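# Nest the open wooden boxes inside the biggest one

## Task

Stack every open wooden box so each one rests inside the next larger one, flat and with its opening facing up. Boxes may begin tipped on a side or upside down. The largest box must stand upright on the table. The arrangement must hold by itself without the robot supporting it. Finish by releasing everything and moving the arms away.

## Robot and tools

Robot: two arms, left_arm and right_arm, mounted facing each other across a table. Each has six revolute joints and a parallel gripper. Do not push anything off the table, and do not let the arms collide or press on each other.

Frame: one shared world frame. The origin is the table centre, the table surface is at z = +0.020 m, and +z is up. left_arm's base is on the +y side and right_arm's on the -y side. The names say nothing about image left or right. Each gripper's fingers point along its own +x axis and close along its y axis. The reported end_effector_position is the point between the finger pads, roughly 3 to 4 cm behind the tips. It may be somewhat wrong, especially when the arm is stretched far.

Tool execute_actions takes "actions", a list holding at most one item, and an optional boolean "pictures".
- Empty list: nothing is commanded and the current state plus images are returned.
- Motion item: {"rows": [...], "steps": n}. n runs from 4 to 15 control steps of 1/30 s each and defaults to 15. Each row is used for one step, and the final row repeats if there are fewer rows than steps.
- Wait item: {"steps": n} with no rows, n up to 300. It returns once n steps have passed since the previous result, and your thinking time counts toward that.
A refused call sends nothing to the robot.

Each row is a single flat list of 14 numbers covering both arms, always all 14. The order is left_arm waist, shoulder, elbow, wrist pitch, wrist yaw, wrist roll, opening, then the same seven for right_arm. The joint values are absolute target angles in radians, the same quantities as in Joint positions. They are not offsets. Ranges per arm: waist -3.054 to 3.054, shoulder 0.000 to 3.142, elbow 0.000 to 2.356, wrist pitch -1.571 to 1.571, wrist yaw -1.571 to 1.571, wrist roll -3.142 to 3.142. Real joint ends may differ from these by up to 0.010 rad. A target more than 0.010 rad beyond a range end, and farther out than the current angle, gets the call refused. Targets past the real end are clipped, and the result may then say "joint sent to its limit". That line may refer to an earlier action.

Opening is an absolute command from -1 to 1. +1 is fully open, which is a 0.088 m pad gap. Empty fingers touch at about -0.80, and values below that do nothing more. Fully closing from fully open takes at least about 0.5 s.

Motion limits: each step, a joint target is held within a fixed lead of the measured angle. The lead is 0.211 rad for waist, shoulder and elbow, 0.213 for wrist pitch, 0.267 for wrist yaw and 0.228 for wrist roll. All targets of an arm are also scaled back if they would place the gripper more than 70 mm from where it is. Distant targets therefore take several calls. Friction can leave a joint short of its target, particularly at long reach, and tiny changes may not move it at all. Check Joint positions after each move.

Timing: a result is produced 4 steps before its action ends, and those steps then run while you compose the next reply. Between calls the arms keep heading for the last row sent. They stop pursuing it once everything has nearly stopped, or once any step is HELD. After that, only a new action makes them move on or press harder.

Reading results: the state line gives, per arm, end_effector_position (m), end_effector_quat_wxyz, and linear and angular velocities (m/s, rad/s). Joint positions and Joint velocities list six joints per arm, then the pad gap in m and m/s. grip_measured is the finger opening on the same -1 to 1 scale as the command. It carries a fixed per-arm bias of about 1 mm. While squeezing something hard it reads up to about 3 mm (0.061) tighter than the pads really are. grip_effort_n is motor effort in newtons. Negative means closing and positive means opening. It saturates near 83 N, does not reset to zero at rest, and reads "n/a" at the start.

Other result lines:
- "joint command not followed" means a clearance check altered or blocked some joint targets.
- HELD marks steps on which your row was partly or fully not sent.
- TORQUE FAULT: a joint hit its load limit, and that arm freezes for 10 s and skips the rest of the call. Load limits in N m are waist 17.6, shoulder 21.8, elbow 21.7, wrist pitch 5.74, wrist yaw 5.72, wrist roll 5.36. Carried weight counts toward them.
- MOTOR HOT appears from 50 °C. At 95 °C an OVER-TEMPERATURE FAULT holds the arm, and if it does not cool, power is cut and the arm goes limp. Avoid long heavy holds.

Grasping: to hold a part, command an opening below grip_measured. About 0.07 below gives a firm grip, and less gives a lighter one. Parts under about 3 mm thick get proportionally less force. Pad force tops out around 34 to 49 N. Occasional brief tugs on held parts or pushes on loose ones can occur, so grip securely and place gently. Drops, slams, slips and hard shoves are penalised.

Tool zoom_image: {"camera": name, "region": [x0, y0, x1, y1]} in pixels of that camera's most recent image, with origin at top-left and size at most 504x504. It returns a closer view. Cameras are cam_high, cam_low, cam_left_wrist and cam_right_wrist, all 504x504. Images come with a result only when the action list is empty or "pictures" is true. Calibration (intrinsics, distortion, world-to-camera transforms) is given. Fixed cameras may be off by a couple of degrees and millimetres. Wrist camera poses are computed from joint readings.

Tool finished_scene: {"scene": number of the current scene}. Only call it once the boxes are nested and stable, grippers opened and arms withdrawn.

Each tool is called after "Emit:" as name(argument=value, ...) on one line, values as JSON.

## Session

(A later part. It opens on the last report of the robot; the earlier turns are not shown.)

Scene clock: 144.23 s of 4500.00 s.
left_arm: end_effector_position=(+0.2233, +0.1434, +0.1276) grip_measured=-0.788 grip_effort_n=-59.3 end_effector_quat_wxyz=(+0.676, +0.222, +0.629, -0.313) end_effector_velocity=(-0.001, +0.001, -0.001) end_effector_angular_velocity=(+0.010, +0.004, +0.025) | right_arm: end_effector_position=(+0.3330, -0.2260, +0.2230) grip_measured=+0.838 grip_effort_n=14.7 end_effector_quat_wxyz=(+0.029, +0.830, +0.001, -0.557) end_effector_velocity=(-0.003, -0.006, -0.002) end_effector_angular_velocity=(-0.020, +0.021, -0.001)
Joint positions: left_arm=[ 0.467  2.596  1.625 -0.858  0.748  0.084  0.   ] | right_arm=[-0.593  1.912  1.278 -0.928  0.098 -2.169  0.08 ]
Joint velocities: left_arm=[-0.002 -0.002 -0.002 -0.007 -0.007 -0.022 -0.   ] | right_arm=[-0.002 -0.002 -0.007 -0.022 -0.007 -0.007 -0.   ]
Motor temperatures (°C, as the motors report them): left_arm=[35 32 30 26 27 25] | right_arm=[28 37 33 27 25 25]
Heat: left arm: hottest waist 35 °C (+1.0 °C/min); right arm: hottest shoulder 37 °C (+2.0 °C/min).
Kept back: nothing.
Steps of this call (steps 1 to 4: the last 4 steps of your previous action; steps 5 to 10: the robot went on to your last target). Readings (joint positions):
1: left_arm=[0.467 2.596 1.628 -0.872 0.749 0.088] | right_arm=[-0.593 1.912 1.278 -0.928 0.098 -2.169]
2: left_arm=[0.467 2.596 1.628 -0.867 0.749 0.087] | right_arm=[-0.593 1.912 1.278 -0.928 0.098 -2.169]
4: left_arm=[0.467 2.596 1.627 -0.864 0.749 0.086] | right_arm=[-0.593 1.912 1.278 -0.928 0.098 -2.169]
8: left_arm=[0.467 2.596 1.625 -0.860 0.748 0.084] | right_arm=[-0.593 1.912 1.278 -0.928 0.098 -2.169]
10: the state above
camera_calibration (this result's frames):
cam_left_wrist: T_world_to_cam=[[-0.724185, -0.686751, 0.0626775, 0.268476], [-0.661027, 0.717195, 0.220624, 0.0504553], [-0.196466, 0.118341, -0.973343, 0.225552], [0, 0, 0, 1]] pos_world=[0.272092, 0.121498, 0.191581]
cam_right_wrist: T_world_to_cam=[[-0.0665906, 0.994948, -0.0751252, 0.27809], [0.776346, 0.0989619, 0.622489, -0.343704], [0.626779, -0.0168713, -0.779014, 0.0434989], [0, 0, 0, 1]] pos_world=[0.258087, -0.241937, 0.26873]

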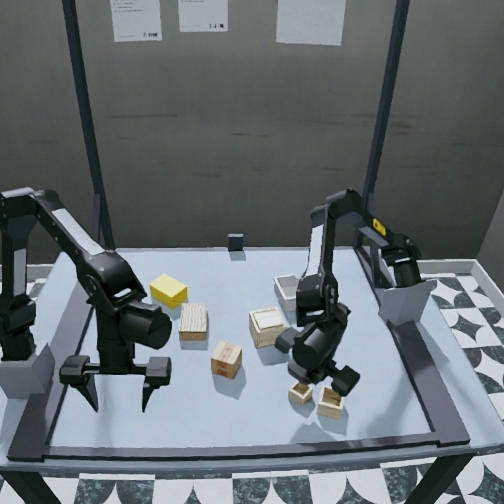

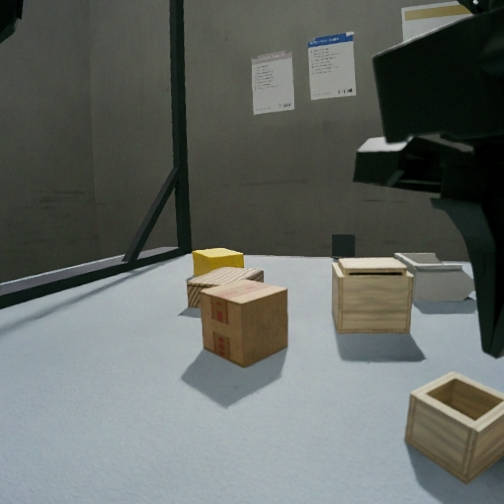

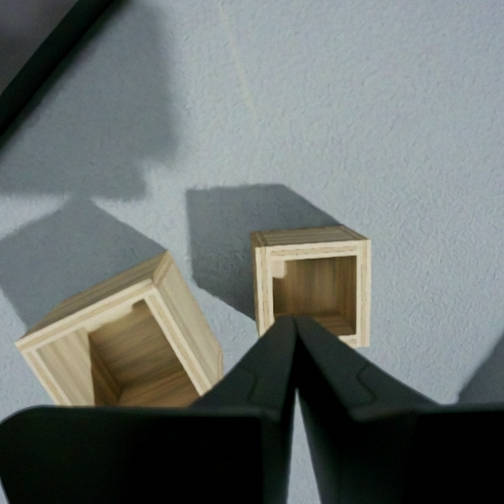

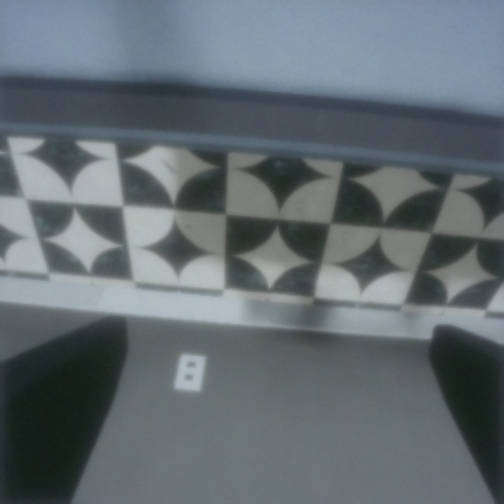

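Emit:
execute_actions(actions=[{"rows":[[0.41,2.655,1.605,-0.715,0.745,0.03,-0.8,-0.593,1.912,1.278,-0.928,0.098,-2.169,0.84]],"steps":15}])

Emit:
execute_actions(actions=[{"steps":10}], pictures=true)

Scene clock: 144.77 s of 4500.00 s.
left_arm: end_effector_position=(+0.2290, +0.1330, +0.0960) grip_measured=-0.788 grip_effort_n=-66.3 end_effector_quat_wxyz=(+0.677, +0.239, +0.616, -0.324) end_effector_velocity=(+0.013, -0.014, +0.004) end_effector_angular_velocity=(-0.062, -0.062, -0.059) | right_arm: end_effector_position=(+0.3330, -0.2260, +0.2230) grip_measured=+0.838 grip_effort_n=14.2 end_effector_quat_wxyz=(+0.029, +0.830, +0.001, -0.557) end_effector_velocity=(+0.002, +0.000, +0.001) end_effector_angular_velocity=(+0.015, +0.002, -0.011)
Joint positions: left_arm=[ 0.408  2.642  1.609 -0.723  0.748  0.036  0.   ] | right_arm=[-0.593  1.912  1.278 -0.928  0.098 -2.169  0.08 ]
Joint velocities: left_arm=[ 0.002 -0.002 -0.002  0.11   0.007 -0.007 -0.   ] | right_arm=[-0.007 -0.002 -0.002  0.007 -0.007  0.007 -0.   ]
Motor temperatures (°C, as the motors report them): left_arm=[35 32 30 26 27 25] | right_arm=[28 37 33 27 25 25]
Heat: left arm: hottest waist 35 °C (+1.0 °C/min); right arm: hottest shoulder 37 °C (+2.0 °C/min).
Steps of this call (steps 1 to 5: the robot went on to your last target; steps 6 to 16: the first 11 steps of this action). Readings (joint positions):
6: left_arm=[0.466 2.598 1.623 -0.845 0.748 0.077] | right_arm=[-0.593 1.912 1.278 -0.928 0.098 -2.169]
7: left_arm=[0.461 2.603 1.620 -0.811 0.748 0.066] | right_arm=[-0.593 1.912 1.278 -0.928 0.098 -2.169]
9: left_arm=[0.443 2.617 1.620 -0.767 0.748 0.052] | right_arm=[-0.593 1.912 1.278 -0.928 0.098 -2.169]
13: left_arm=[0.410 2.640 1.611 -0.736 0.748 0.039] | right_arm=[-0.593 1.912 1.278 -0.928 0.098 -2.169]
16: the state above

Scene clock: 145.10 s of 4500.00 s.
left_arm: end_effector_position=(+0.2297, +0.1324, +0.0961) grip_measured=-0.788 grip_effort_n=-66.3 end_effector_quat_wxyz=(+0.678, +0.239, +0.614, -0.325) end_effector_velocity=(-0.001, -0.002, -0.000) end_effector_angular_velocity=(-0.008, +0.004, +0.014) | right_arm: end_effector_position=(+0.3330, -0.2260, +0.2230) grip_measured=+0.838 grip_effort_n=15.1 end_effector_quat_wxyz=(+0.029, +0.830, +0.001, -0.557) end_effector_velocity=(-0.001, -0.001, +0.001) end_effector_angular_velocity=(-0.009, -0.005, +0.007)
Joint positions: left_arm=[ 0.408  2.642  1.609 -0.718  0.748  0.033  0.   ] | right_arm=[-0.593  1.912  1.278 -0.928  0.098 -2.169  0.08 ]
Joint velocities: left_arm=[-0.002 -0.002 -0.002  0.007  0.007 -0.022 -0.   ] | right_arm=[ 0.002 -0.002  0.002 -0.007  0.007 -0.007  0.   ]
Motor temperatures (°C, as the motors report them): left_arm=[35 32 30 26 27 25] | right_arm=[28 37 33 27 25 25]
Heat: left arm: hottest waist 35 °C (+1.0 °C/min); right arm: hottest shoulder 37 °C (+2.0 °C/min).
Kept back: nothing.
Steps of this call (steps 1 to 4: the last 4 steps of your previous action; steps 5 to 10: the robot went on to your last target). Readings (joint positions):
1: left_arm=[0.408 2.642 1.609 -0.721 0.748 0.035] | right_arm=[-0.593 1.912 1.278 -0.928 0.098 -2.169]
2: left_arm=[0.408 2.642 1.609 -0.721 0.748 0.035] | right_arm=[-0.593 1.912 1.278 -0.928 0.098 -2.169]
4: left_arm=[0.408 2.642 1.609 -0.720 0.748 0.034] | right_arm=[-0.593 1.912 1.278 -0.928 0.098 -2.169]
8: left_arm=[0.408 2.642 1.609 -0.718 0.748 0.033] | right_arm=[-0.593 1.912 1.278 -0.928 0.098 -2.169]
10: the state above
camera_calibration (this result's frames):
cam_left_wrist: T_world_to_cam=[[-0.753685, -0.655859, 0.0425085, 0.27212], [-0.636708, 0.744655, 0.20023, 0.0622026], [-0.162977, 0.123845, -0.978826, 0.189547], [0, 0, 0, 1]] pos_world=[0.27559, 0.108678, 0.161512]
cam_right_wrist: T_world_to_cam=[[-0.0665906, 0.994948, -0.0751252, 0.27809], [0.776346, 0.0989619, 0.622489, -0.343704], [0.626779, -0.0168713, -0.779014, 0.0434989], [0, 0, 0, 1]] pos_world=[0.258087, -0.241937, 0.26873]

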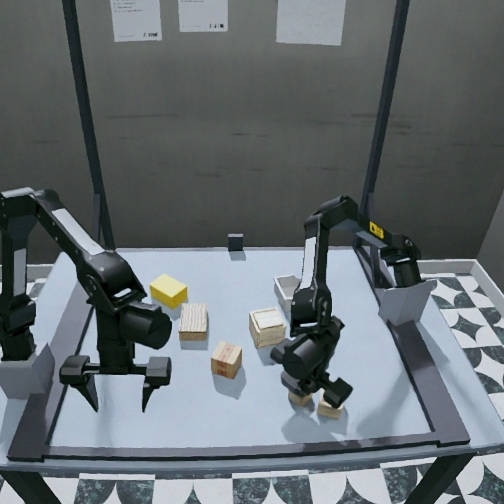

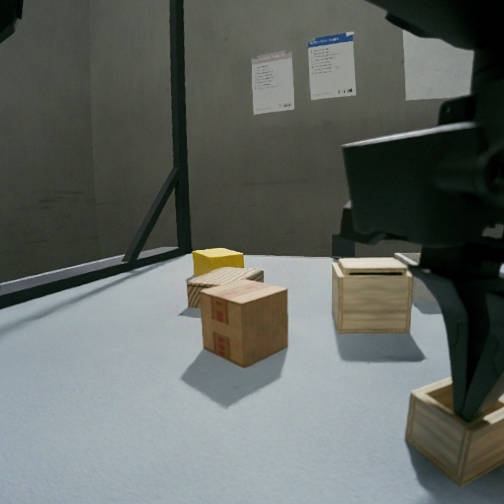

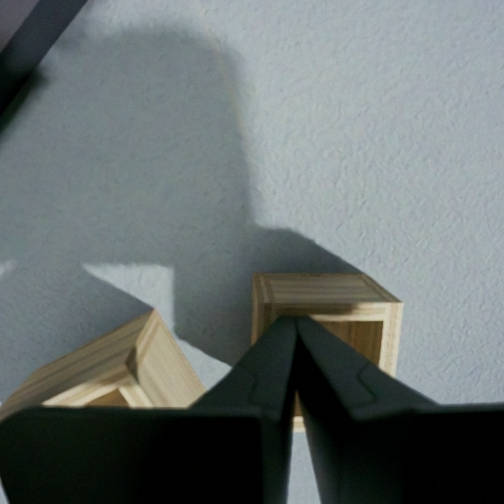

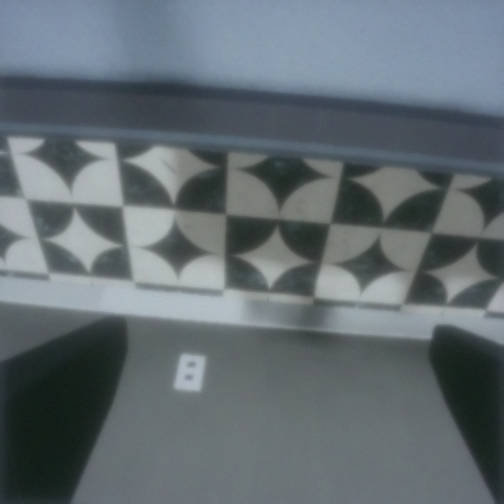

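Emit:
execute_actions(actions=[{"rows":[[0.37,2.67,1.58,-0.65,0.745,0.0,-0.8,-0.593,1.912,1.278,-0.928,0.098,-2.169,0.84]],"steps":15}])

Emit:
execute_actions(actions=[{"rows":[[0.37,2.67,1.58,-0.65,0.745,0.0,0.0,-0.593,1.912,1.278,-0.928,0.098,-2.169,0.84]],"steps":15}], pictures=true)

Scene clock: 145.63 s of 4500.00 s.
left_arm: end_effector_position=(+0.2248, +0.1303, +0.0751) grip_measured=-0.788 grip_effort_n=-66.3 end_effector_quat_wxyz=(+0.673, +0.248, +0.616, -0.325) end_effector_velocity=(-0.006, +0.003, -0.014) end_effector_angular_velocity=(+0.015, +0.021, +0.012) | right_arm: end_effector_position=(+0.3330, -0.2260, +0.2230) grip_measured=+0.838 grip_effort_n=15.1 end_effector_quat_wxyz=(+0.029, +0.830, +0.001, -0.557) end_effector_velocity=(-0.006, -0.002, -0.002) end_effector_angular_velocity=(-0.008, +0.043, +0.019)
Joint positions: left_arm=[ 0.366  2.66   1.585 -0.657  0.748  0.005  0.   ] | right_arm=[-0.593  1.912  1.278 -0.928  0.098 -2.169  0.08 ]
Joint velocities: left_arm=[-0.022  0.012 -0.022  0.022  0.007 -0.022 -0.   ] | right_arm=[-0.002 -0.002 -0.002 -0.022 -0.037 -0.022 -0.   ]
Motor temperatures (°C, as the motors report them): left_arm=[35 32 30 26 27 25] | right_arm=[28 37 33 27 25 25]
Heat: left arm: hottest waist 35 °C (+1.0 °C/min); right arm: hottest shoulder 37 °C (+2.0 °C/min).
Steps of this call (steps 1 to 5: the robot went on to your last target; steps 6 to 16: the first 11 steps of this action). Readings (joint positions):
6: left_arm=[0.408 2.643 1.607 -0.710 0.748 0.029] | right_arm=[-0.593 1.912 1.278 -0.928 0.098 -2.169]
7: left_arm=[0.407 2.643 1.603 -0.695 0.748 0.023] | right_arm=[-0.593 1.912 1.278 -0.928 0.098 -2.169]
9: left_arm=[0.399 2.644 1.600 -0.674 0.748 0.014] | right_arm=[-0.593 1.912 1.278 -0.928 0.098 -2.169]
13: left_arm=[0.375 2.654 1.590 -0.661 0.748 0.007] | right_arm=[-0.593 1.912 1.278 -0.928 0.098 -2.169]
16: the state above

Scene clock: 146.13 s of 4500.00 s.
left_arm: end_effector_position=(+0.2254, +0.1300, +0.0750) grip_measured=-0.562 grip_effort_n=83.0 end_effector_quat_wxyz=(+0.674, +0.249, +0.615, -0.326) end_effector_velocity=(+0.002, +0.001, -0.000) end_effector_angular_velocity=(+0.013, -0.021, -0.011) | right_arm: end_effector_position=(+0.3330, -0.2260, +0.2230) grip_measured=+0.838 grip_effort_n=14.7 end_effector_quat_wxyz=(+0.029, +0.830, +0.001, -0.557) end_effector_velocity=(-0.005, -0.003, -0.002) end_effector_angular_velocity=(-0.009, +0.030, +0.003)
Joint positions: left_arm=[ 0.366  2.66   1.585 -0.652  0.748  0.003  0.011] | right_arm=[-0.593  1.912  1.278 -0.928  0.098 -2.169  0.08 ]
Joint velocities: left_arm=[-0.002 -0.002 -0.002  0.007 -0.022  0.007 -0.   ] | right_arm=[-0.002 -0.002 -0.002 -0.022 -0.022 -0.007 -0.   ]
Motor temperatures (°C, as the motors report them): left_arm=[35 32 30 26 27 25] | right_arm=[28 37 33 27 25 25]
Heat: left arm: hottest waist 35 °C (+1.0 °C/min); right arm: hottest shoulder 37 °C (+2.0 °C/min).
Steps of this call (steps 1 to 4: the last 4 steps of your previous action; steps 5 to 15: the first 11 steps of this action). Readings (joint positions):
5: left_arm=[0.366 2.660 1.585 -0.652 0.748 0.004] | right_arm=[-0.593 1.912 1.278 -0.928 0.098 -2.169]
6: left_arm=[0.366 2.660 1.585 -0.652 0.748 0.003] | right_arm=[-0.593 1.912 1.278 -0.928 0.098 -2.169]
8: left_arm=[0.366 2.660 1.585 -0.652 0.748 0.003] | right_arm=[-0.593 1.912 1.278 -0.928 0.098 -2.169]
12: left_arm=[0.366 2.660 1.585 -0.652 0.748 0.003] | right_arm=[-0.593 1.912 1.278 -0.928 0.098 -2.169]
15: the state above
camera_calibration (this result's frames):
cam_left_wrist: T_world_to_cam=[[-0.763769, -0.644613, 0.03363, 0.26967], [-0.624971, 0.751518, 0.211263, 0.0611392], [-0.161456, 0.140338, -0.976851, 0.165827], [0, 0, 0, 1]] pos_world=[0.27095, 0.104614, 0.140003]
cam_right_wrist: T_world_to_cam=[[-0.0665906, 0.994948, -0.0751252, 0.27809], [0.776346, 0.0989619, 0.622489, -0.343704], [0.626779, -0.0168713, -0.779014, 0.0434989], [0, 0, 0, 1]] pos_world=[0.258087, -0.241937, 0.26873]

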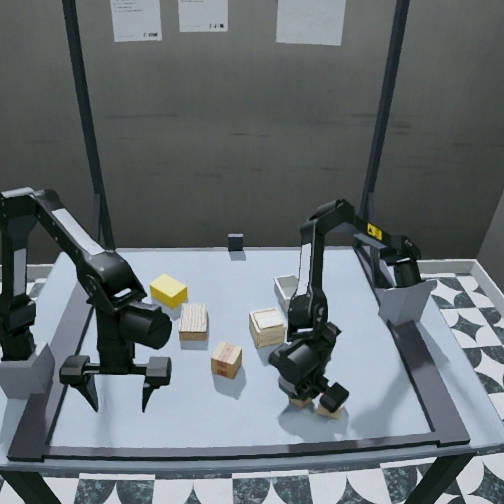

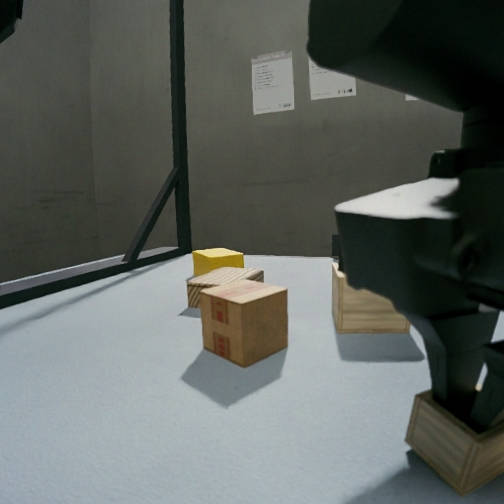

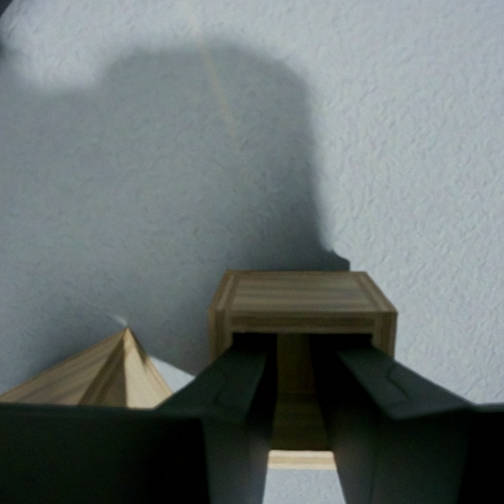

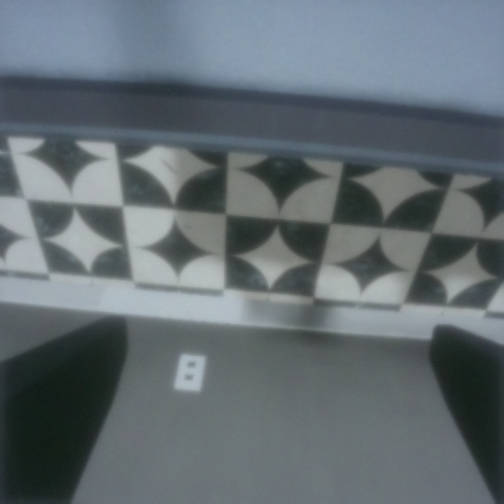

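Emit:
execute_actions(actions=[{"rows":[[0.45,2.59,1.625,-0.86,0.748,0.08,0.0,-0.593,1.912,1.278,-0.928,0.098,-2.169,0.84]],"steps":12}])

Emit:
execute_actions(actions=[{"rows":[[0.58,2.45,1.33,-0.71,0.72,0.55,0.0,-0.593,1.912,1.278,-0.928,0.098,-2.169,0.84]],"steps":15}])

Emit:
execute_actions(actions=[{"steps":10}], pictures=true)

Scene clock: 146.57 s of 4500.00 s.
left_arm: end_effector_position=(+0.2219, +0.1447, +0.1132) grip_measured=-0.562 grip_effort_n=83.0 end_effector_quat_wxyz=(+0.671, +0.225, +0.636, -0.308) end_effector_velocity=(+0.009, -0.014, +0.116) end_effector_angular_velocity=(-0.112, -0.095, +0.039) | right_arm: end_effector_position=(+0.3330, -0.2260, +0.2230) grip_measured=+0.838 grip_effort_n=14.7 end_effector_quat_wxyz=(+0.029, +0.830, +0.001, -0.557) end_effector_velocity=(+0.000, -0.003, +0.000) end_effector_angular_velocity=(-0.012, -0.002, +0.001)
Joint positions: left_arm=[ 0.445  2.615  1.612 -0.831  0.748  0.066  0.011] | right_arm=[-0.593  1.912  1.278 -0.928  0.098 -2.169  0.08 ]
Joint velocities: left_arm=[ 0.164 -0.173  0.095 -0.212 -0.022  0.051 -0.   ] | right_arm=[-0.002 -0.002 -0.002 -0.007  0.007 -0.007  0.   ]
Motor temperatures (°C, as the motors report them): left_arm=[35 32 30 26 27 25] | right_arm=[28 37 33 27 25 25]
Heat: left arm: hottest waist 35 °C (+1.0 °C/min); right arm: hottest shoulder 37 °C (+2.0 °C/min).
Steps of this call (steps 1 to 4: the last 4 steps of your previous action; step 5: the robot went on to your last target; steps 6 to 13: the first 8 steps of this action). Readings (joint positions):
6: left_arm=[0.368 2.659 1.588 -0.670 0.748 0.010] | right_arm=[-0.593 1.912 1.278 -0.928 0.098 -2.169]
7: left_arm=[0.375 2.655 1.595 -0.719 0.748 0.026] | right_arm=[-0.593 1.912 1.278 -0.928 0.098 -2.169]
9: left_arm=[0.401 2.641 1.596 -0.784 0.748 0.046] | right_arm=[-0.593 1.912 1.278 -0.928 0.098 -2.169]
13: the state above

Scene clock: 147.07 s of 4500.00 s.
left_arm: end_effector_position=(+0.2189, +0.1996, +0.1394) grip_measured=-0.562 grip_effort_n=83.0 end_effector_quat_wxyz=(+0.653, +0.322, +0.548, -0.412) end_effector_velocity=(-0.033, +0.028, -0.040) end_effector_angular_velocity=(+0.111, -0.005, -0.377) | right_arm: end_effector_position=(+0.3330, -0.2260, +0.2230) grip_measured=+0.838 grip_effort_n=15.6 end_effector_quat_wxyz=(+0.029, +0.830, +0.001, -0.557) end_effector_velocity=(-0.001, -0.006, -0.000) end_effector_angular_velocity=(-0.024, +0.005, -0.002)
Joint positions: left_arm=[ 0.581  2.475  1.353 -0.721  0.724  0.496  0.011] | right_arm=[-0.593  1.912  1.278 -0.928  0.098 -2.169  0.08 ]
Joint velocities: left_arm=[-0.051 -0.027 -0.173  0.051 -0.022  0.403 -0.   ] | right_arm=[-0.002 -0.002 -0.002 -0.022  0.007 -0.007 -0.   ]
Motor temperatures (°C, as the motors report them): left_arm=[35 32 30 26 27 25] | right_arm=[28 37 33 27 25 25]
Heat: left arm: hottest waist 35 °C (+1.0 °C/min); right arm: hottest shoulder 37 °C (+2.0 °C/min).
Steps of this call (steps 1 to 4: the last 4 steps of your previous action; steps 5 to 15: the first 11 steps of this action). Readings (joint positions):
5: left_arm=[0.452 2.592 1.601 -0.830 0.748 0.099] | right_arm=[-0.593 1.912 1.278 -0.928 0.098 -2.169]
6: left_arm=[0.462 2.569 1.557 -0.795 0.744 0.154] | right_arm=[-0.593 1.912 1.278 -0.928 0.098 -2.169]
8: left_arm=[0.505 2.521 1.469 -0.770 0.736 0.250] | right_arm=[-0.593 1.912 1.278 -0.928 0.098 -2.169]
12: left_arm=[0.576 2.479 1.379 -0.731 0.725 0.430] | right_arm=[-0.593 1.912 1.278 -0.928 0.098 -2.169]
15: the state above

Scene clock: 147.40 s of 4500.00 s.
left_arm: end_effector_position=(+0.2159, +0.2002, +0.1380) grip_measured=-0.562 grip_effort_n=83.0 end_effector_quat_wxyz=(+0.644, +0.339, +0.538, -0.426) end_effector_velocity=(-0.001, +0.002, -0.002) end_effector_angular_velocity=(+0.010, -0.006, -0.021) | right_arm: end_effector_position=(+0.3330, -0.2260, +0.2230) grip_measured=+0.838 grip_effort_n=14.7 end_effector_quat_wxyz=(+0.029, +0.830, +0.001, -0.557) end_effector_velocity=(-0.001, -0.000, +0.001) end_effector_angular_velocity=(-0.000, +0.008, +0.005)
Joint positions: left_arm=[ 0.576  2.466  1.337 -0.712  0.724  0.544  0.011] | right_arm=[-0.593  1.912  1.278 -0.928  0.098 -2.169  0.08 ]
Joint velocities: left_arm=[-0.002 -0.002 -0.012  0.007 -0.007  0.022 -0.   ] | right_arm=[-0.002 -0.002  0.002 -0.007 -0.007 -0.007 -0.   ]
Motor temperatures (°C, as the motors report them): left_arm=[35 32 30 26 27 25] | right_arm=[28 37 33 27 25 25]
Heat: left arm: hottest waist 35 °C (+1.0 °C/min); right arm: hottest shoulder 37 °C (+2.0 °C/min).
Kept back: nothing.
Steps of this call (steps 1 to 4: the last 4 steps of your previous action; steps 5 to 10: the robot went on to your last target). Readings (joint positions):
1: left_arm=[0.579 2.474 1.348 -0.719 0.724 0.508] | right_arm=[-0.593 1.912 1.278 -0.928 0.098 -2.169]
2: left_arm=[0.578 2.473 1.345 -0.717 0.724 0.517] | right_arm=[-0.593 1.912 1.278 -0.928 0.098 -2.169]
4: left_arm=[0.576 2.470 1.340 -0.715 0.724 0.530] | right_arm=[-0.593 1.912 1.278 -0.928 0.098 -2.169]
8: left_arm=[0.576 2.466 1.337 -0.713 0.724 0.541] | right_arm=[-0.593 1.912 1.278 -0.928 0.098 -2.169]
10: the state above
camera_calibration (this result's frames):
cam_left_wrist: T_world_to_cam=[[-0.923372, -0.383718, -0.012013, 0.294069], [-0.381449, 0.91348, 0.141602, -0.0862675], [-0.0433616, 0.135334, -0.989851, 0.193302], [0, 0, 0, 1]] pos_world=[0.24701, 0.165483, 0.207088]
cam_right_wrist: T_world_to_cam=[[-0.0665906, 0.994948, -0.0751252, 0.27809], [0.776346, 0.0989619, 0.622489, -0.343704], [0.626779, -0.0168713, -0.779014, 0.0434989], [0, 0, 0, 1]] pos_world=[0.258087, -0.241937, 0.26873]

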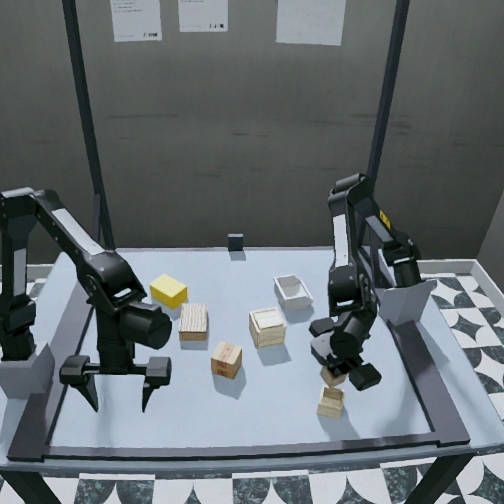

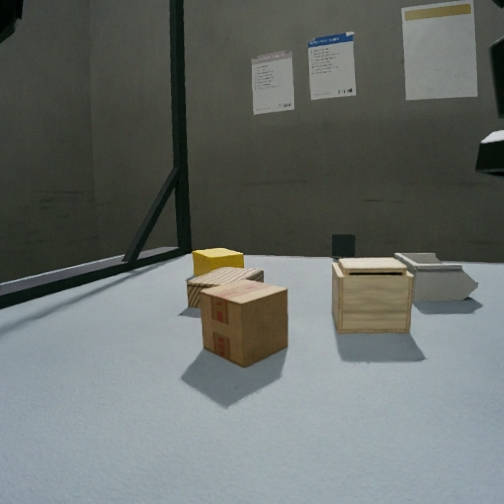

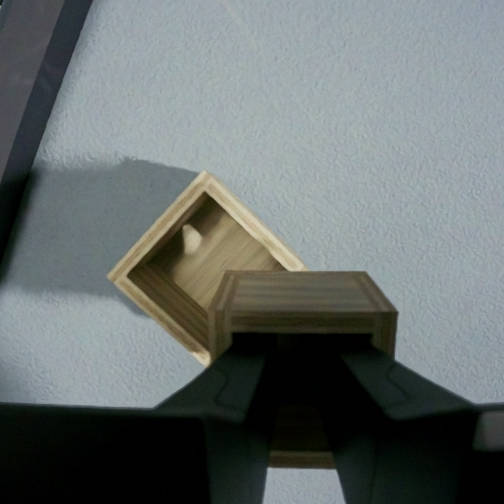

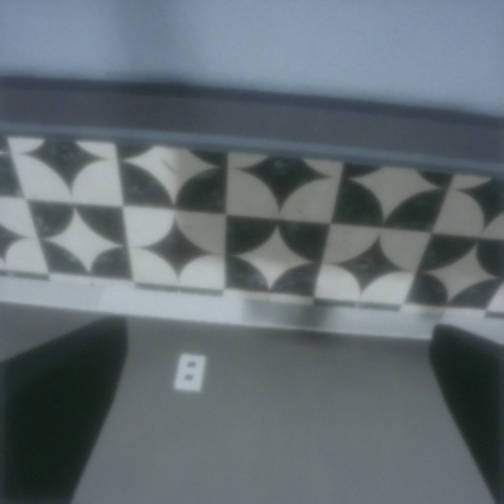

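Emit:
execute_actions(actions=[{"rows":[[0.69,2.5,1.37,-0.73,0.70,-0.15,0.0,-0.593,1.912,1.278,-0.928,0.098,-2.169,0.84]],"steps":15}])

Emit:
execute_actions(actions=[{"steps":12}], pictures=true)

Scene clock: 148.10 s of 4500.00 s.
left_arm: end_effector_position=(+0.2416, +0.2254, +0.1604) grip_measured=-0.562 grip_effort_n=83.0 end_effector_quat_wxyz=(+0.733, +0.121, +0.619, -0.256) end_effector_velocity=(-0.004, +0.000, -0.017) end_effector_angular_velocity=(-0.113, +0.360, +1.409) | right_arm: end_effector_position=(+0.3330, -0.2260, +0.2230) grip_measured=+0.838 grip_effort_n=15.1 end_effector_quat_wxyz=(+0.029, +0.830, +0.001, -0.557) end_effector_velocity=(+0.000, +0.005, +0.000) end_effector_angular_velocity=(+0.021, +0.008, +0.027)
Joint positions: left_arm=[ 0.69   2.487  1.359 -0.728  0.704  0.033  0.011] | right_arm=[-0.593  1.912  1.278 -0.928  0.098 -2.169  0.08 ]
Joint velocities: left_arm=[-0.032  0.032  0.002 -0.007 -0.007 -1.458 -0.   ] | right_arm=[-0.002 -0.002 -0.002  0.022 -0.022 -0.022 -0.   ]
Motor temperatures (°C, as the motors report them): left_arm=[35 32 30 26 27 25] | right_arm=[28 37 33 27 25 25]
Heat: left arm: hottest waist 35 °C (+1.0 °C/min); right arm: hottest shoulder 37 °C (+1.0 °C/min).
Steps of this call (steps 1 to 10: the robot went on to your last target; steps 11 to 21: the first 11 steps of this action). Readings (joint positions):
11: left_arm=[0.579 2.466 1.336 -0.713 0.724 0.523] | right_arm=[-0.593 1.912 1.278 -0.928 0.098 -2.169]
12: left_arm=[0.589 2.467 1.339 -0.717 0.721 0.471] | right_arm=[-0.593 1.912 1.278 -0.928 0.098 -2.169]
14: left_arm=[0.628 2.473 1.348 -0.720 0.712 0.374] | right_arm=[-0.593 1.912 1.278 -0.928 0.098 -2.169]
18: left_arm=[0.686 2.482 1.358 -0.725 0.704 0.179] | right_arm=[-0.593 1.912 1.278 -0.928 0.098 -2.169]
21: the state above

Scene clock: 148.50 s of 4500.00 s.
left_arm: end_effector_position=(+0.2416, +0.2250, +0.1598) grip_measured=-0.562 grip_effort_n=83.0 end_effector_quat_wxyz=(+0.740, +0.058, +0.639, -0.201) end_effector_velocity=(-0.001, +0.003, -0.004) end_effector_angular_velocity=(+0.021, +0.016, +0.069) | right_arm: end_effector_position=(+0.3330, -0.2260, +0.2230) grip_measured=+0.838 grip_effort_n=15.1 end_effector_quat_wxyz=(+0.029, +0.830, +0.001, -0.557) end_effector_velocity=(+0.001, -0.002, -0.000) end_effector_angular_velocity=(-0.003, +0.010, -0.001)
Joint positions: left_arm=[ 0.688  2.489  1.361 -0.729  0.704 -0.14   0.011] | right_arm=[-0.593  1.912  1.278 -0.928  0.098 -2.169  0.08 ]
Joint velocities: left_arm=[-0.007  0.002 -0.002 -0.007 -0.022 -0.066 -0.   ] | right_arm=[-0.007  0.002  0.002 -0.007 -0.007 -0.007 -0.   ]
Motor temperatures (°C, as the motors report them): left_arm=[35 32 30 26 27 25] | right_arm=[28 37 33 27 25 25]
Heat: left arm: hottest waist 35 °C (+1.0 °C/min); right arm: hottest shoulder 37 °C (+1.0 °C/min).
Kept back: nothing.
Steps of this call (steps 1 to 4: the last 4 steps of your previous action; steps 5 to 12: the robot went on to your last target). Readings (joint positions):
1: left_arm=[0.688 2.487 1.359 -0.728 0.704 -0.011] | right_arm=[-0.593 1.912 1.278 -0.928 0.098 -2.169]
2: left_arm=[0.688 2.488 1.359 -0.728 0.704 -0.043] | right_arm=[-0.593 1.912 1.278 -0.928 0.098 -2.169]
4: left_arm=[0.688 2.489 1.360 -0.728 0.704 -0.087] | right_arm=[-0.593 1.912 1.278 -0.928 0.098 -2.169]
8: left_arm=[0.688 2.489 1.361 -0.728 0.704 -0.127] | right_arm=[-0.593 1.912 1.278 -0.928 0.098 -2.169]
12: the state above
camera_calibration (this result's frames):
cam_left_wrist: T_world_to_cam=[[-0.397455, -0.907268, 0.137457, 0.294489], [-0.89703, 0.415708, 0.15008, 0.132939], [-0.193304, -0.0636525, -0.979072, 0.291904], [0, 0, 0, 1]] pos_world=[0.292723, 0.230497, 0.225364]
cam_right_wrist: T_world_to_cam=[[-0.0665906, 0.994948, -0.0751252, 0.27809], [0.776346, 0.0989619, 0.622489, -0.343704], [0.626779, -0.0168713, -0.779014, 0.0434989], [0, 0, 0, 1]] pos_world=[0.258087, -0.241937, 0.26873]

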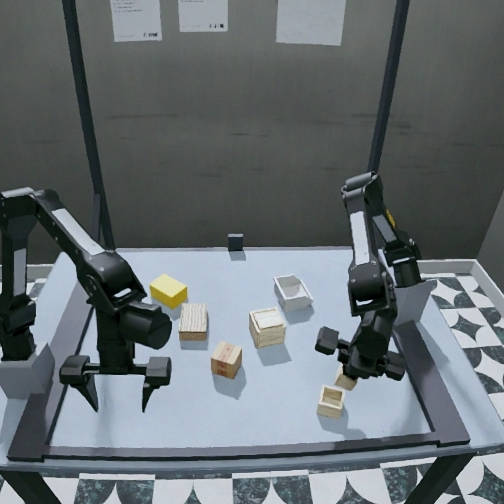

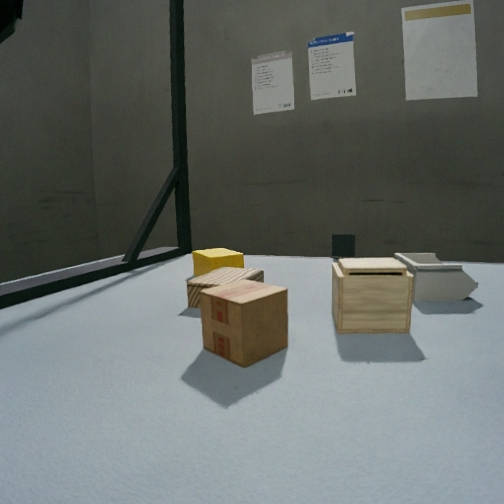

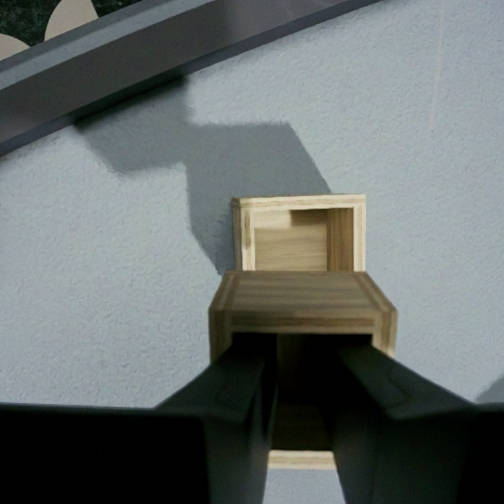

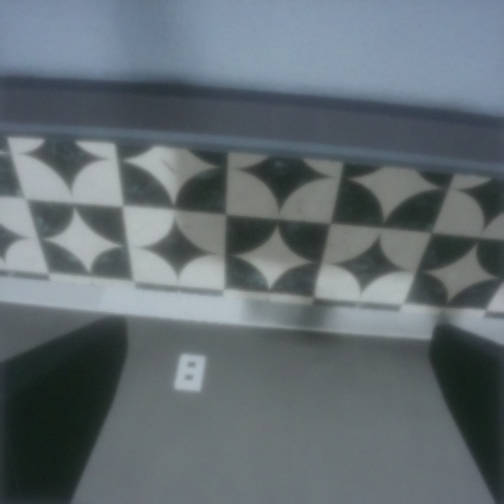

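Emit:
execute_actions(actions=[{"rows":[[0.67,2.61,1.43,-0.62,0.70,-0.2,0.0,-0.593,1.912,1.278,-0.928,0.098,-2.169,0.84]],"steps":15}])

Emit:
execute_actions(actions=[{"steps":10}], pictures=true)

Scene clock: 149.00 s of 4500.00 s.
left_arm: end_effector_position=(+0.2692, +0.2218, +0.1359) grip_measured=-0.562 grip_effort_n=83.0 end_effector_quat_wxyz=(+0.748, +0.052, +0.631, -0.198) end_effector_velocity=(+0.018, -0.016, +0.010) end_effector_angular_velocity=(-0.023, -0.072, -0.033) | right_arm: end_effector_position=(+0.3330, -0.2260, +0.2230) grip_measured=+0.838 grip_effort_n=15.6 end_effector_quat_wxyz=(+0.029, +0.830, +0.001, -0.557) end_effector_velocity=(+0.001, +0.001, -0.001) end_effector_angular_velocity=(+0.004, +0.005, +0.006)
Joint positions: left_arm=[ 0.669  2.597  1.415 -0.629  0.703 -0.194  0.011] | right_arm=[-0.593  1.912  1.278 -0.928  0.098 -2.169  0.08 ]
Joint velocities: left_arm=[-0.007  0.007  0.051  0.051 -0.007 -0.022  0.   ] | right_arm=[-0.002  0.002 -0.002  0.007 -0.007 -0.007 -0.   ]
Motor temperatures (°C, as the motors report them): left_arm=[35 32 30 26 27 25] | right_arm=[28 37 33 27 25 25]
Heat: left arm: hottest waist 35 °C (+1.0 °C/min); right arm: hottest shoulder 37 °C (+1.0 °C/min).
Steps of this call (steps 1 to 4: the robot went on to your last target; steps 5 to 15: the first 11 steps of this action). Readings (joint positions):
5: left_arm=[0.687 2.498 1.365 -0.726 0.704 -0.151] | right_arm=[-0.593 1.912 1.278 -0.928 0.098 -2.169]
6: left_arm=[0.685 2.514 1.377 -0.701 0.704 -0.163] | right_arm=[-0.593 1.912 1.278 -0.928 0.098 -2.169]
8: left_arm=[0.680 2.553 1.406 -0.656 0.703 -0.177] | right_arm=[-0.593 1.912 1.278 -0.928 0.098 -2.169]
12: left_arm=[0.671 2.590 1.411 -0.637 0.703 -0.190] | right_arm=[-0.593 1.912 1.278 -0.928 0.098 -2.169]
15: the state above

Scene clock: 149.33 s of 4500.00 s.
left_arm: end_effector_position=(+0.2716, +0.2198, +0.1374) grip_measured=-0.562 grip_effort_n=83.0 end_effector_quat_wxyz=(+0.751, +0.053, +0.628, -0.200) end_effector_velocity=(-0.004, +0.002, -0.003) end_effector_angular_velocity=(-0.002, +0.023, +0.027) | right_arm: end_effector_position=(+0.3330, -0.2260, +0.2230) grip_measured=+0.838 grip_effort_n=15.1 end_effector_quat_wxyz=(+0.029, +0.830, +0.001, -0.557) end_effector_velocity=(-0.001, -0.002, -0.000) end_effector_angular_velocity=(-0.004, +0.010, +0.004)
Joint positions: left_arm=[ 0.669  2.598  1.422 -0.623  0.703 -0.197  0.011] | right_arm=[-0.593  1.912  1.278 -0.928  0.098 -2.169  0.08 ]
Joint velocities: left_arm=[-0.002  0.002 -0.007 -0.007  0.007 -0.022 -0.   ] | right_arm=[-0.002 -0.002 -0.002 -0.007 -0.007 -0.007 -0.   ]
Motor temperatures (°C, as the motors report them): left_arm=[35 32 30 26 27 25] | right_arm=[28 37 33 27 25 25]
Heat: left arm: hottest waist 35 °C (+1.0 °C/min); right arm: hottest shoulder 37 °C (+1.0 °C/min).
Kept back: nothing.
Steps of this call (steps 1 to 4: the last 4 steps of your previous action; steps 5 to 10: the robot went on to your last target). Readings (joint positions):
1: left_arm=[0.669 2.597 1.417 -0.627 0.703 -0.195] | right_arm=[-0.593 1.912 1.278 -0.928 0.098 -2.169]
2: left_arm=[0.669 2.597 1.418 -0.625 0.703 -0.195] | right_arm=[-0.593 1.912 1.278 -0.928 0.098 -2.169]
4: left_arm=[0.669 2.597 1.421 -0.623 0.703 -0.196] | right_arm=[-0.593 1.912 1.278 -0.928 0.098 -2.169]
8: left_arm=[0.669 2.598 1.422 -0.623 0.703 -0.196] | right_arm=[-0.593 1.912 1.278 -0.928 0.098 -2.169]
10: the state above
camera_calibration (this result's frames):
cam_left_wrist: T_world_to_cam=[[-0.391088, -0.909967, 0.137876, 0.303546], [-0.905515, 0.407233, 0.119182, 0.173826], [-0.164599, -0.0782385, -0.983253, 0.271399], [0, 0, 0, 1]] pos_world=[0.320787, 0.226663, 0.204286]
cam_right_wrist: T_world_to_cam=[[-0.0665906, 0.994948, -0.0751252, 0.27809], [0.776346, 0.0989619, 0.622489, -0.343704], [0.626779, -0.0168713, -0.779014, 0.0434989], [0, 0, 0, 1]] pos_world=[0.258087, -0.241937, 0.26873]

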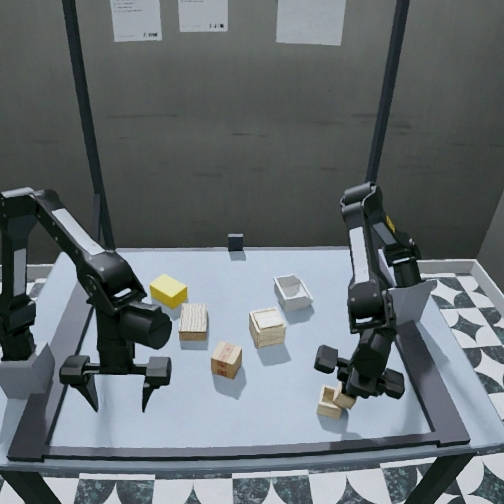

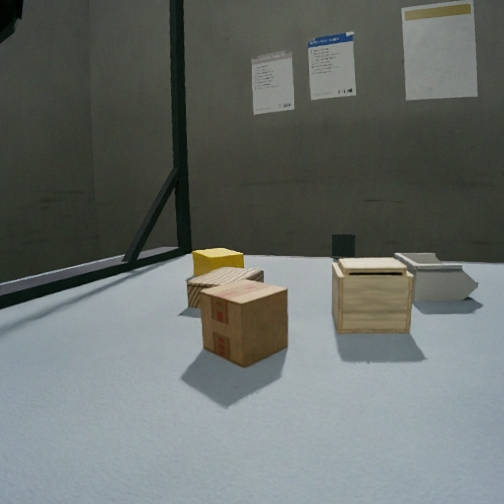

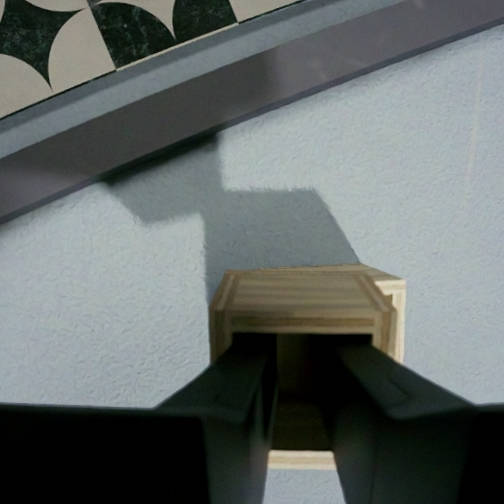

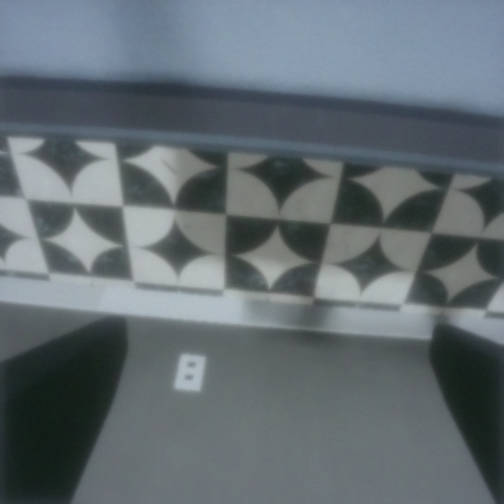

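Emit:
execute_actions(actions=[{"rows":[[0.555,2.615,1.37,-0.55,0.725,-0.25,0.0,-0.593,1.912,1.278,-0.928,0.098,-2.169,0.84]],"steps":15}])

Emit:
execute_actions(actions=[{"steps":10}], pictures=true)

Scene clock: 149.93 s of 4500.00 s.
left_arm: end_effector_position=(+0.2567, +0.1992, +0.1129) grip_measured=-0.562 grip_effort_n=83.0 end_effector_quat_wxyz=(+0.741, +0.075, +0.632, -0.212) end_effector_velocity=(-0.004, +0.004, -0.002) end_effector_angular_velocity=(+0.010, +0.017, +0.045) | right_arm: end_effector_position=(+0.3330, -0.2260, +0.2230) grip_measured=+0.838 grip_effort_n=15.1 end_effector_quat_wxyz=(+0.029, +0.830, +0.001, -0.557) end_effector_velocity=(+0.000, +0.001, -0.002) end_effector_angular_velocity=(+0.012, +0.018, +0.004)
Joint positions: left_arm=[ 0.579  2.598  1.391 -0.551  0.721 -0.243  0.011] | right_arm=[-0.593  1.912  1.278 -0.928  0.098 -2.169  0.08 ]
Joint velocities: left_arm=[-0.002 -0.007 -0.017 -0.007 -0.007 -0.037  0.   ] | right_arm=[-0.007  0.002 -0.002  0.007 -0.022 -0.007 -0.   ]
Motor temperatures (°C, as the motors report them): left_arm=[35 32 30 26 27 25] | right_arm=[28 37 33 27 25 25]
Heat: left arm: hottest waist 35 °C (+1.0 °C/min); right arm: hottest shoulder 37 °C (+1.0 °C/min).
Steps of this call (steps 1 to 7: the robot went on to your last target; steps 8 to 18: the first 11 steps of this action). Readings (joint positions):
8: left_arm=[0.667 2.598 1.419 -0.614 0.703 -0.204] | right_arm=[-0.593 1.912 1.278 -0.928 0.098 -2.169]
9: left_arm=[0.656 2.598 1.411 -0.596 0.703 -0.214] | right_arm=[-0.593 1.912 1.278 -0.928 0.098 -2.169]
11: left_arm=[0.616 2.599 1.400 -0.577 0.711 -0.228] | right_arm=[-0.593 1.912 1.278 -0.928 0.098 -2.169]
15: left_arm=[0.576 2.598 1.393 -0.558 0.719 -0.239] | right_arm=[-0.593 1.912 1.278 -0.928 0.098 -2.169]
18: the state above

Scene clock: 150.27 s of 4500.00 s.
left_arm: end_effector_position=(+0.2566, +0.1993, +0.1125) grip_measured=-0.562 grip_effort_n=83.0 end_effector_quat_wxyz=(+0.742, +0.074, +0.632, -0.212) end_effector_velocity=(-0.003, +0.001, -0.002) end_effector_angular_velocity=(-0.002, +0.019, +0.025) | right_arm: end_effector_position=(+0.3330, -0.2260, +0.2230) grip_measured=+0.838 grip_effort_n=15.6 end_effector_quat_wxyz=(+0.029, +0.830, +0.001, -0.557) end_effector_velocity=(+0.000, -0.003, +0.000) end_effector_angular_velocity=(-0.006, -0.003, -0.012)
Joint positions: left_arm=[ 0.579  2.598  1.389 -0.548  0.722 -0.246  0.011] | right_arm=[-0.593  1.912  1.278 -0.928  0.098 -2.169  0.08 ]
Joint velocities: left_arm=[-0.002  0.002 -0.002 -0.007  0.007 -0.022  0.   ] | right_arm=[-0.002 -0.002 -0.002 -0.007  0.007  0.007  0.   ]
Motor temperatures (°C, as the motors report them): left_arm=[35 32 30 26 27 25] | right_arm=[28 37 33 27 25 25]
Heat: left arm: hottest waist 35 °C (+1.0 °C/min); right arm: hottest shoulder 37 °C (+1.0 °C/min).
Kept back: nothing.
Steps of this call (steps 1 to 4: the last 4 steps of your previous action; steps 5 to 10: the robot went on to your last target). Readings (joint positions):
1: left_arm=[0.578 2.598 1.390 -0.551 0.722 -0.244] | right_arm=[-0.593 1.912 1.278 -0.928 0.098 -2.169]
2: left_arm=[0.579 2.598 1.390 -0.551 0.722 -0.244] | right_arm=[-0.593 1.912 1.278 -0.928 0.098 -2.169]
4: left_arm=[0.579 2.598 1.390 -0.549 0.722 -0.245] | right_arm=[-0.593 1.912 1.278 -0.928 0.098 -2.169]
8: left_arm=[0.579 2.598 1.389 -0.548 0.722 -0.246] | right_arm=[-0.593 1.912 1.278 -0.928 0.098 -2.169]
10: the state above
camera_calibration (this result's frames):
cam_left_wrist: T_world_to_cam=[[-0.432353, -0.893086, 0.124375, 0.291223], [-0.883855, 0.447052, 0.13764, 0.155958], [-0.178526, -0.0504207, -0.982642, 0.240863], [0, 0, 0, 1]] pos_world=[0.306756, 0.20251, 0.178995]
cam_right_wrist: T_world_to_cam=[[-0.0665906, 0.994948, -0.0751252, 0.27809], [0.776346, 0.0989619, 0.622489, -0.343704], [0.626779, -0.0168713, -0.779014, 0.0434989], [0, 0, 0, 1]] pos_world=[0.258087, -0.241937, 0.26873]

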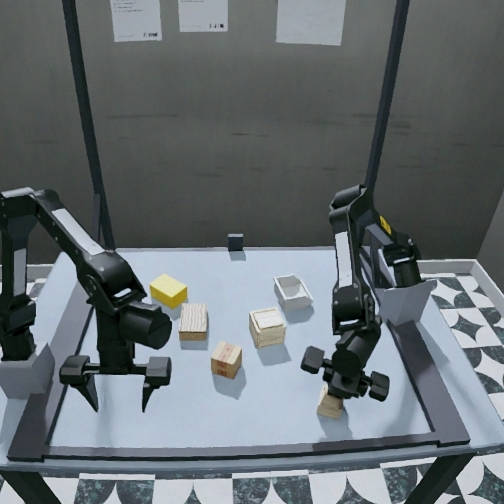

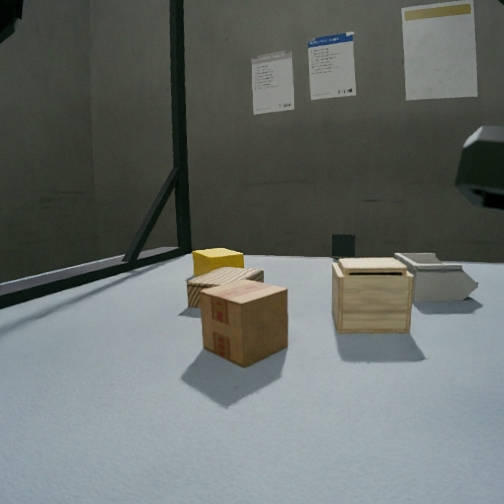

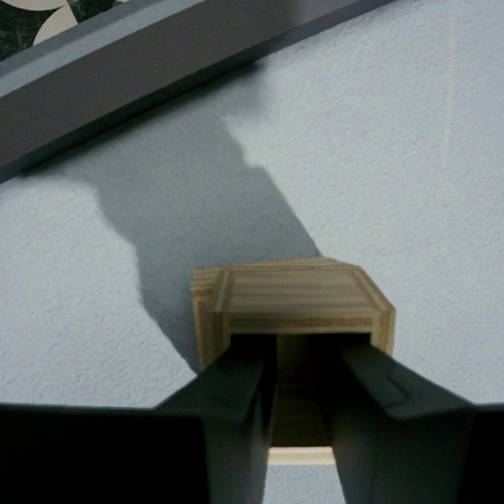

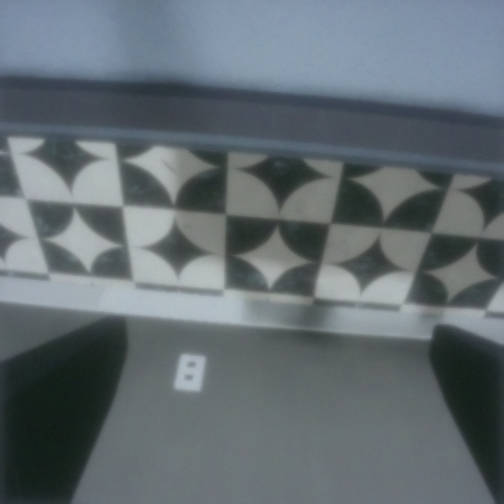

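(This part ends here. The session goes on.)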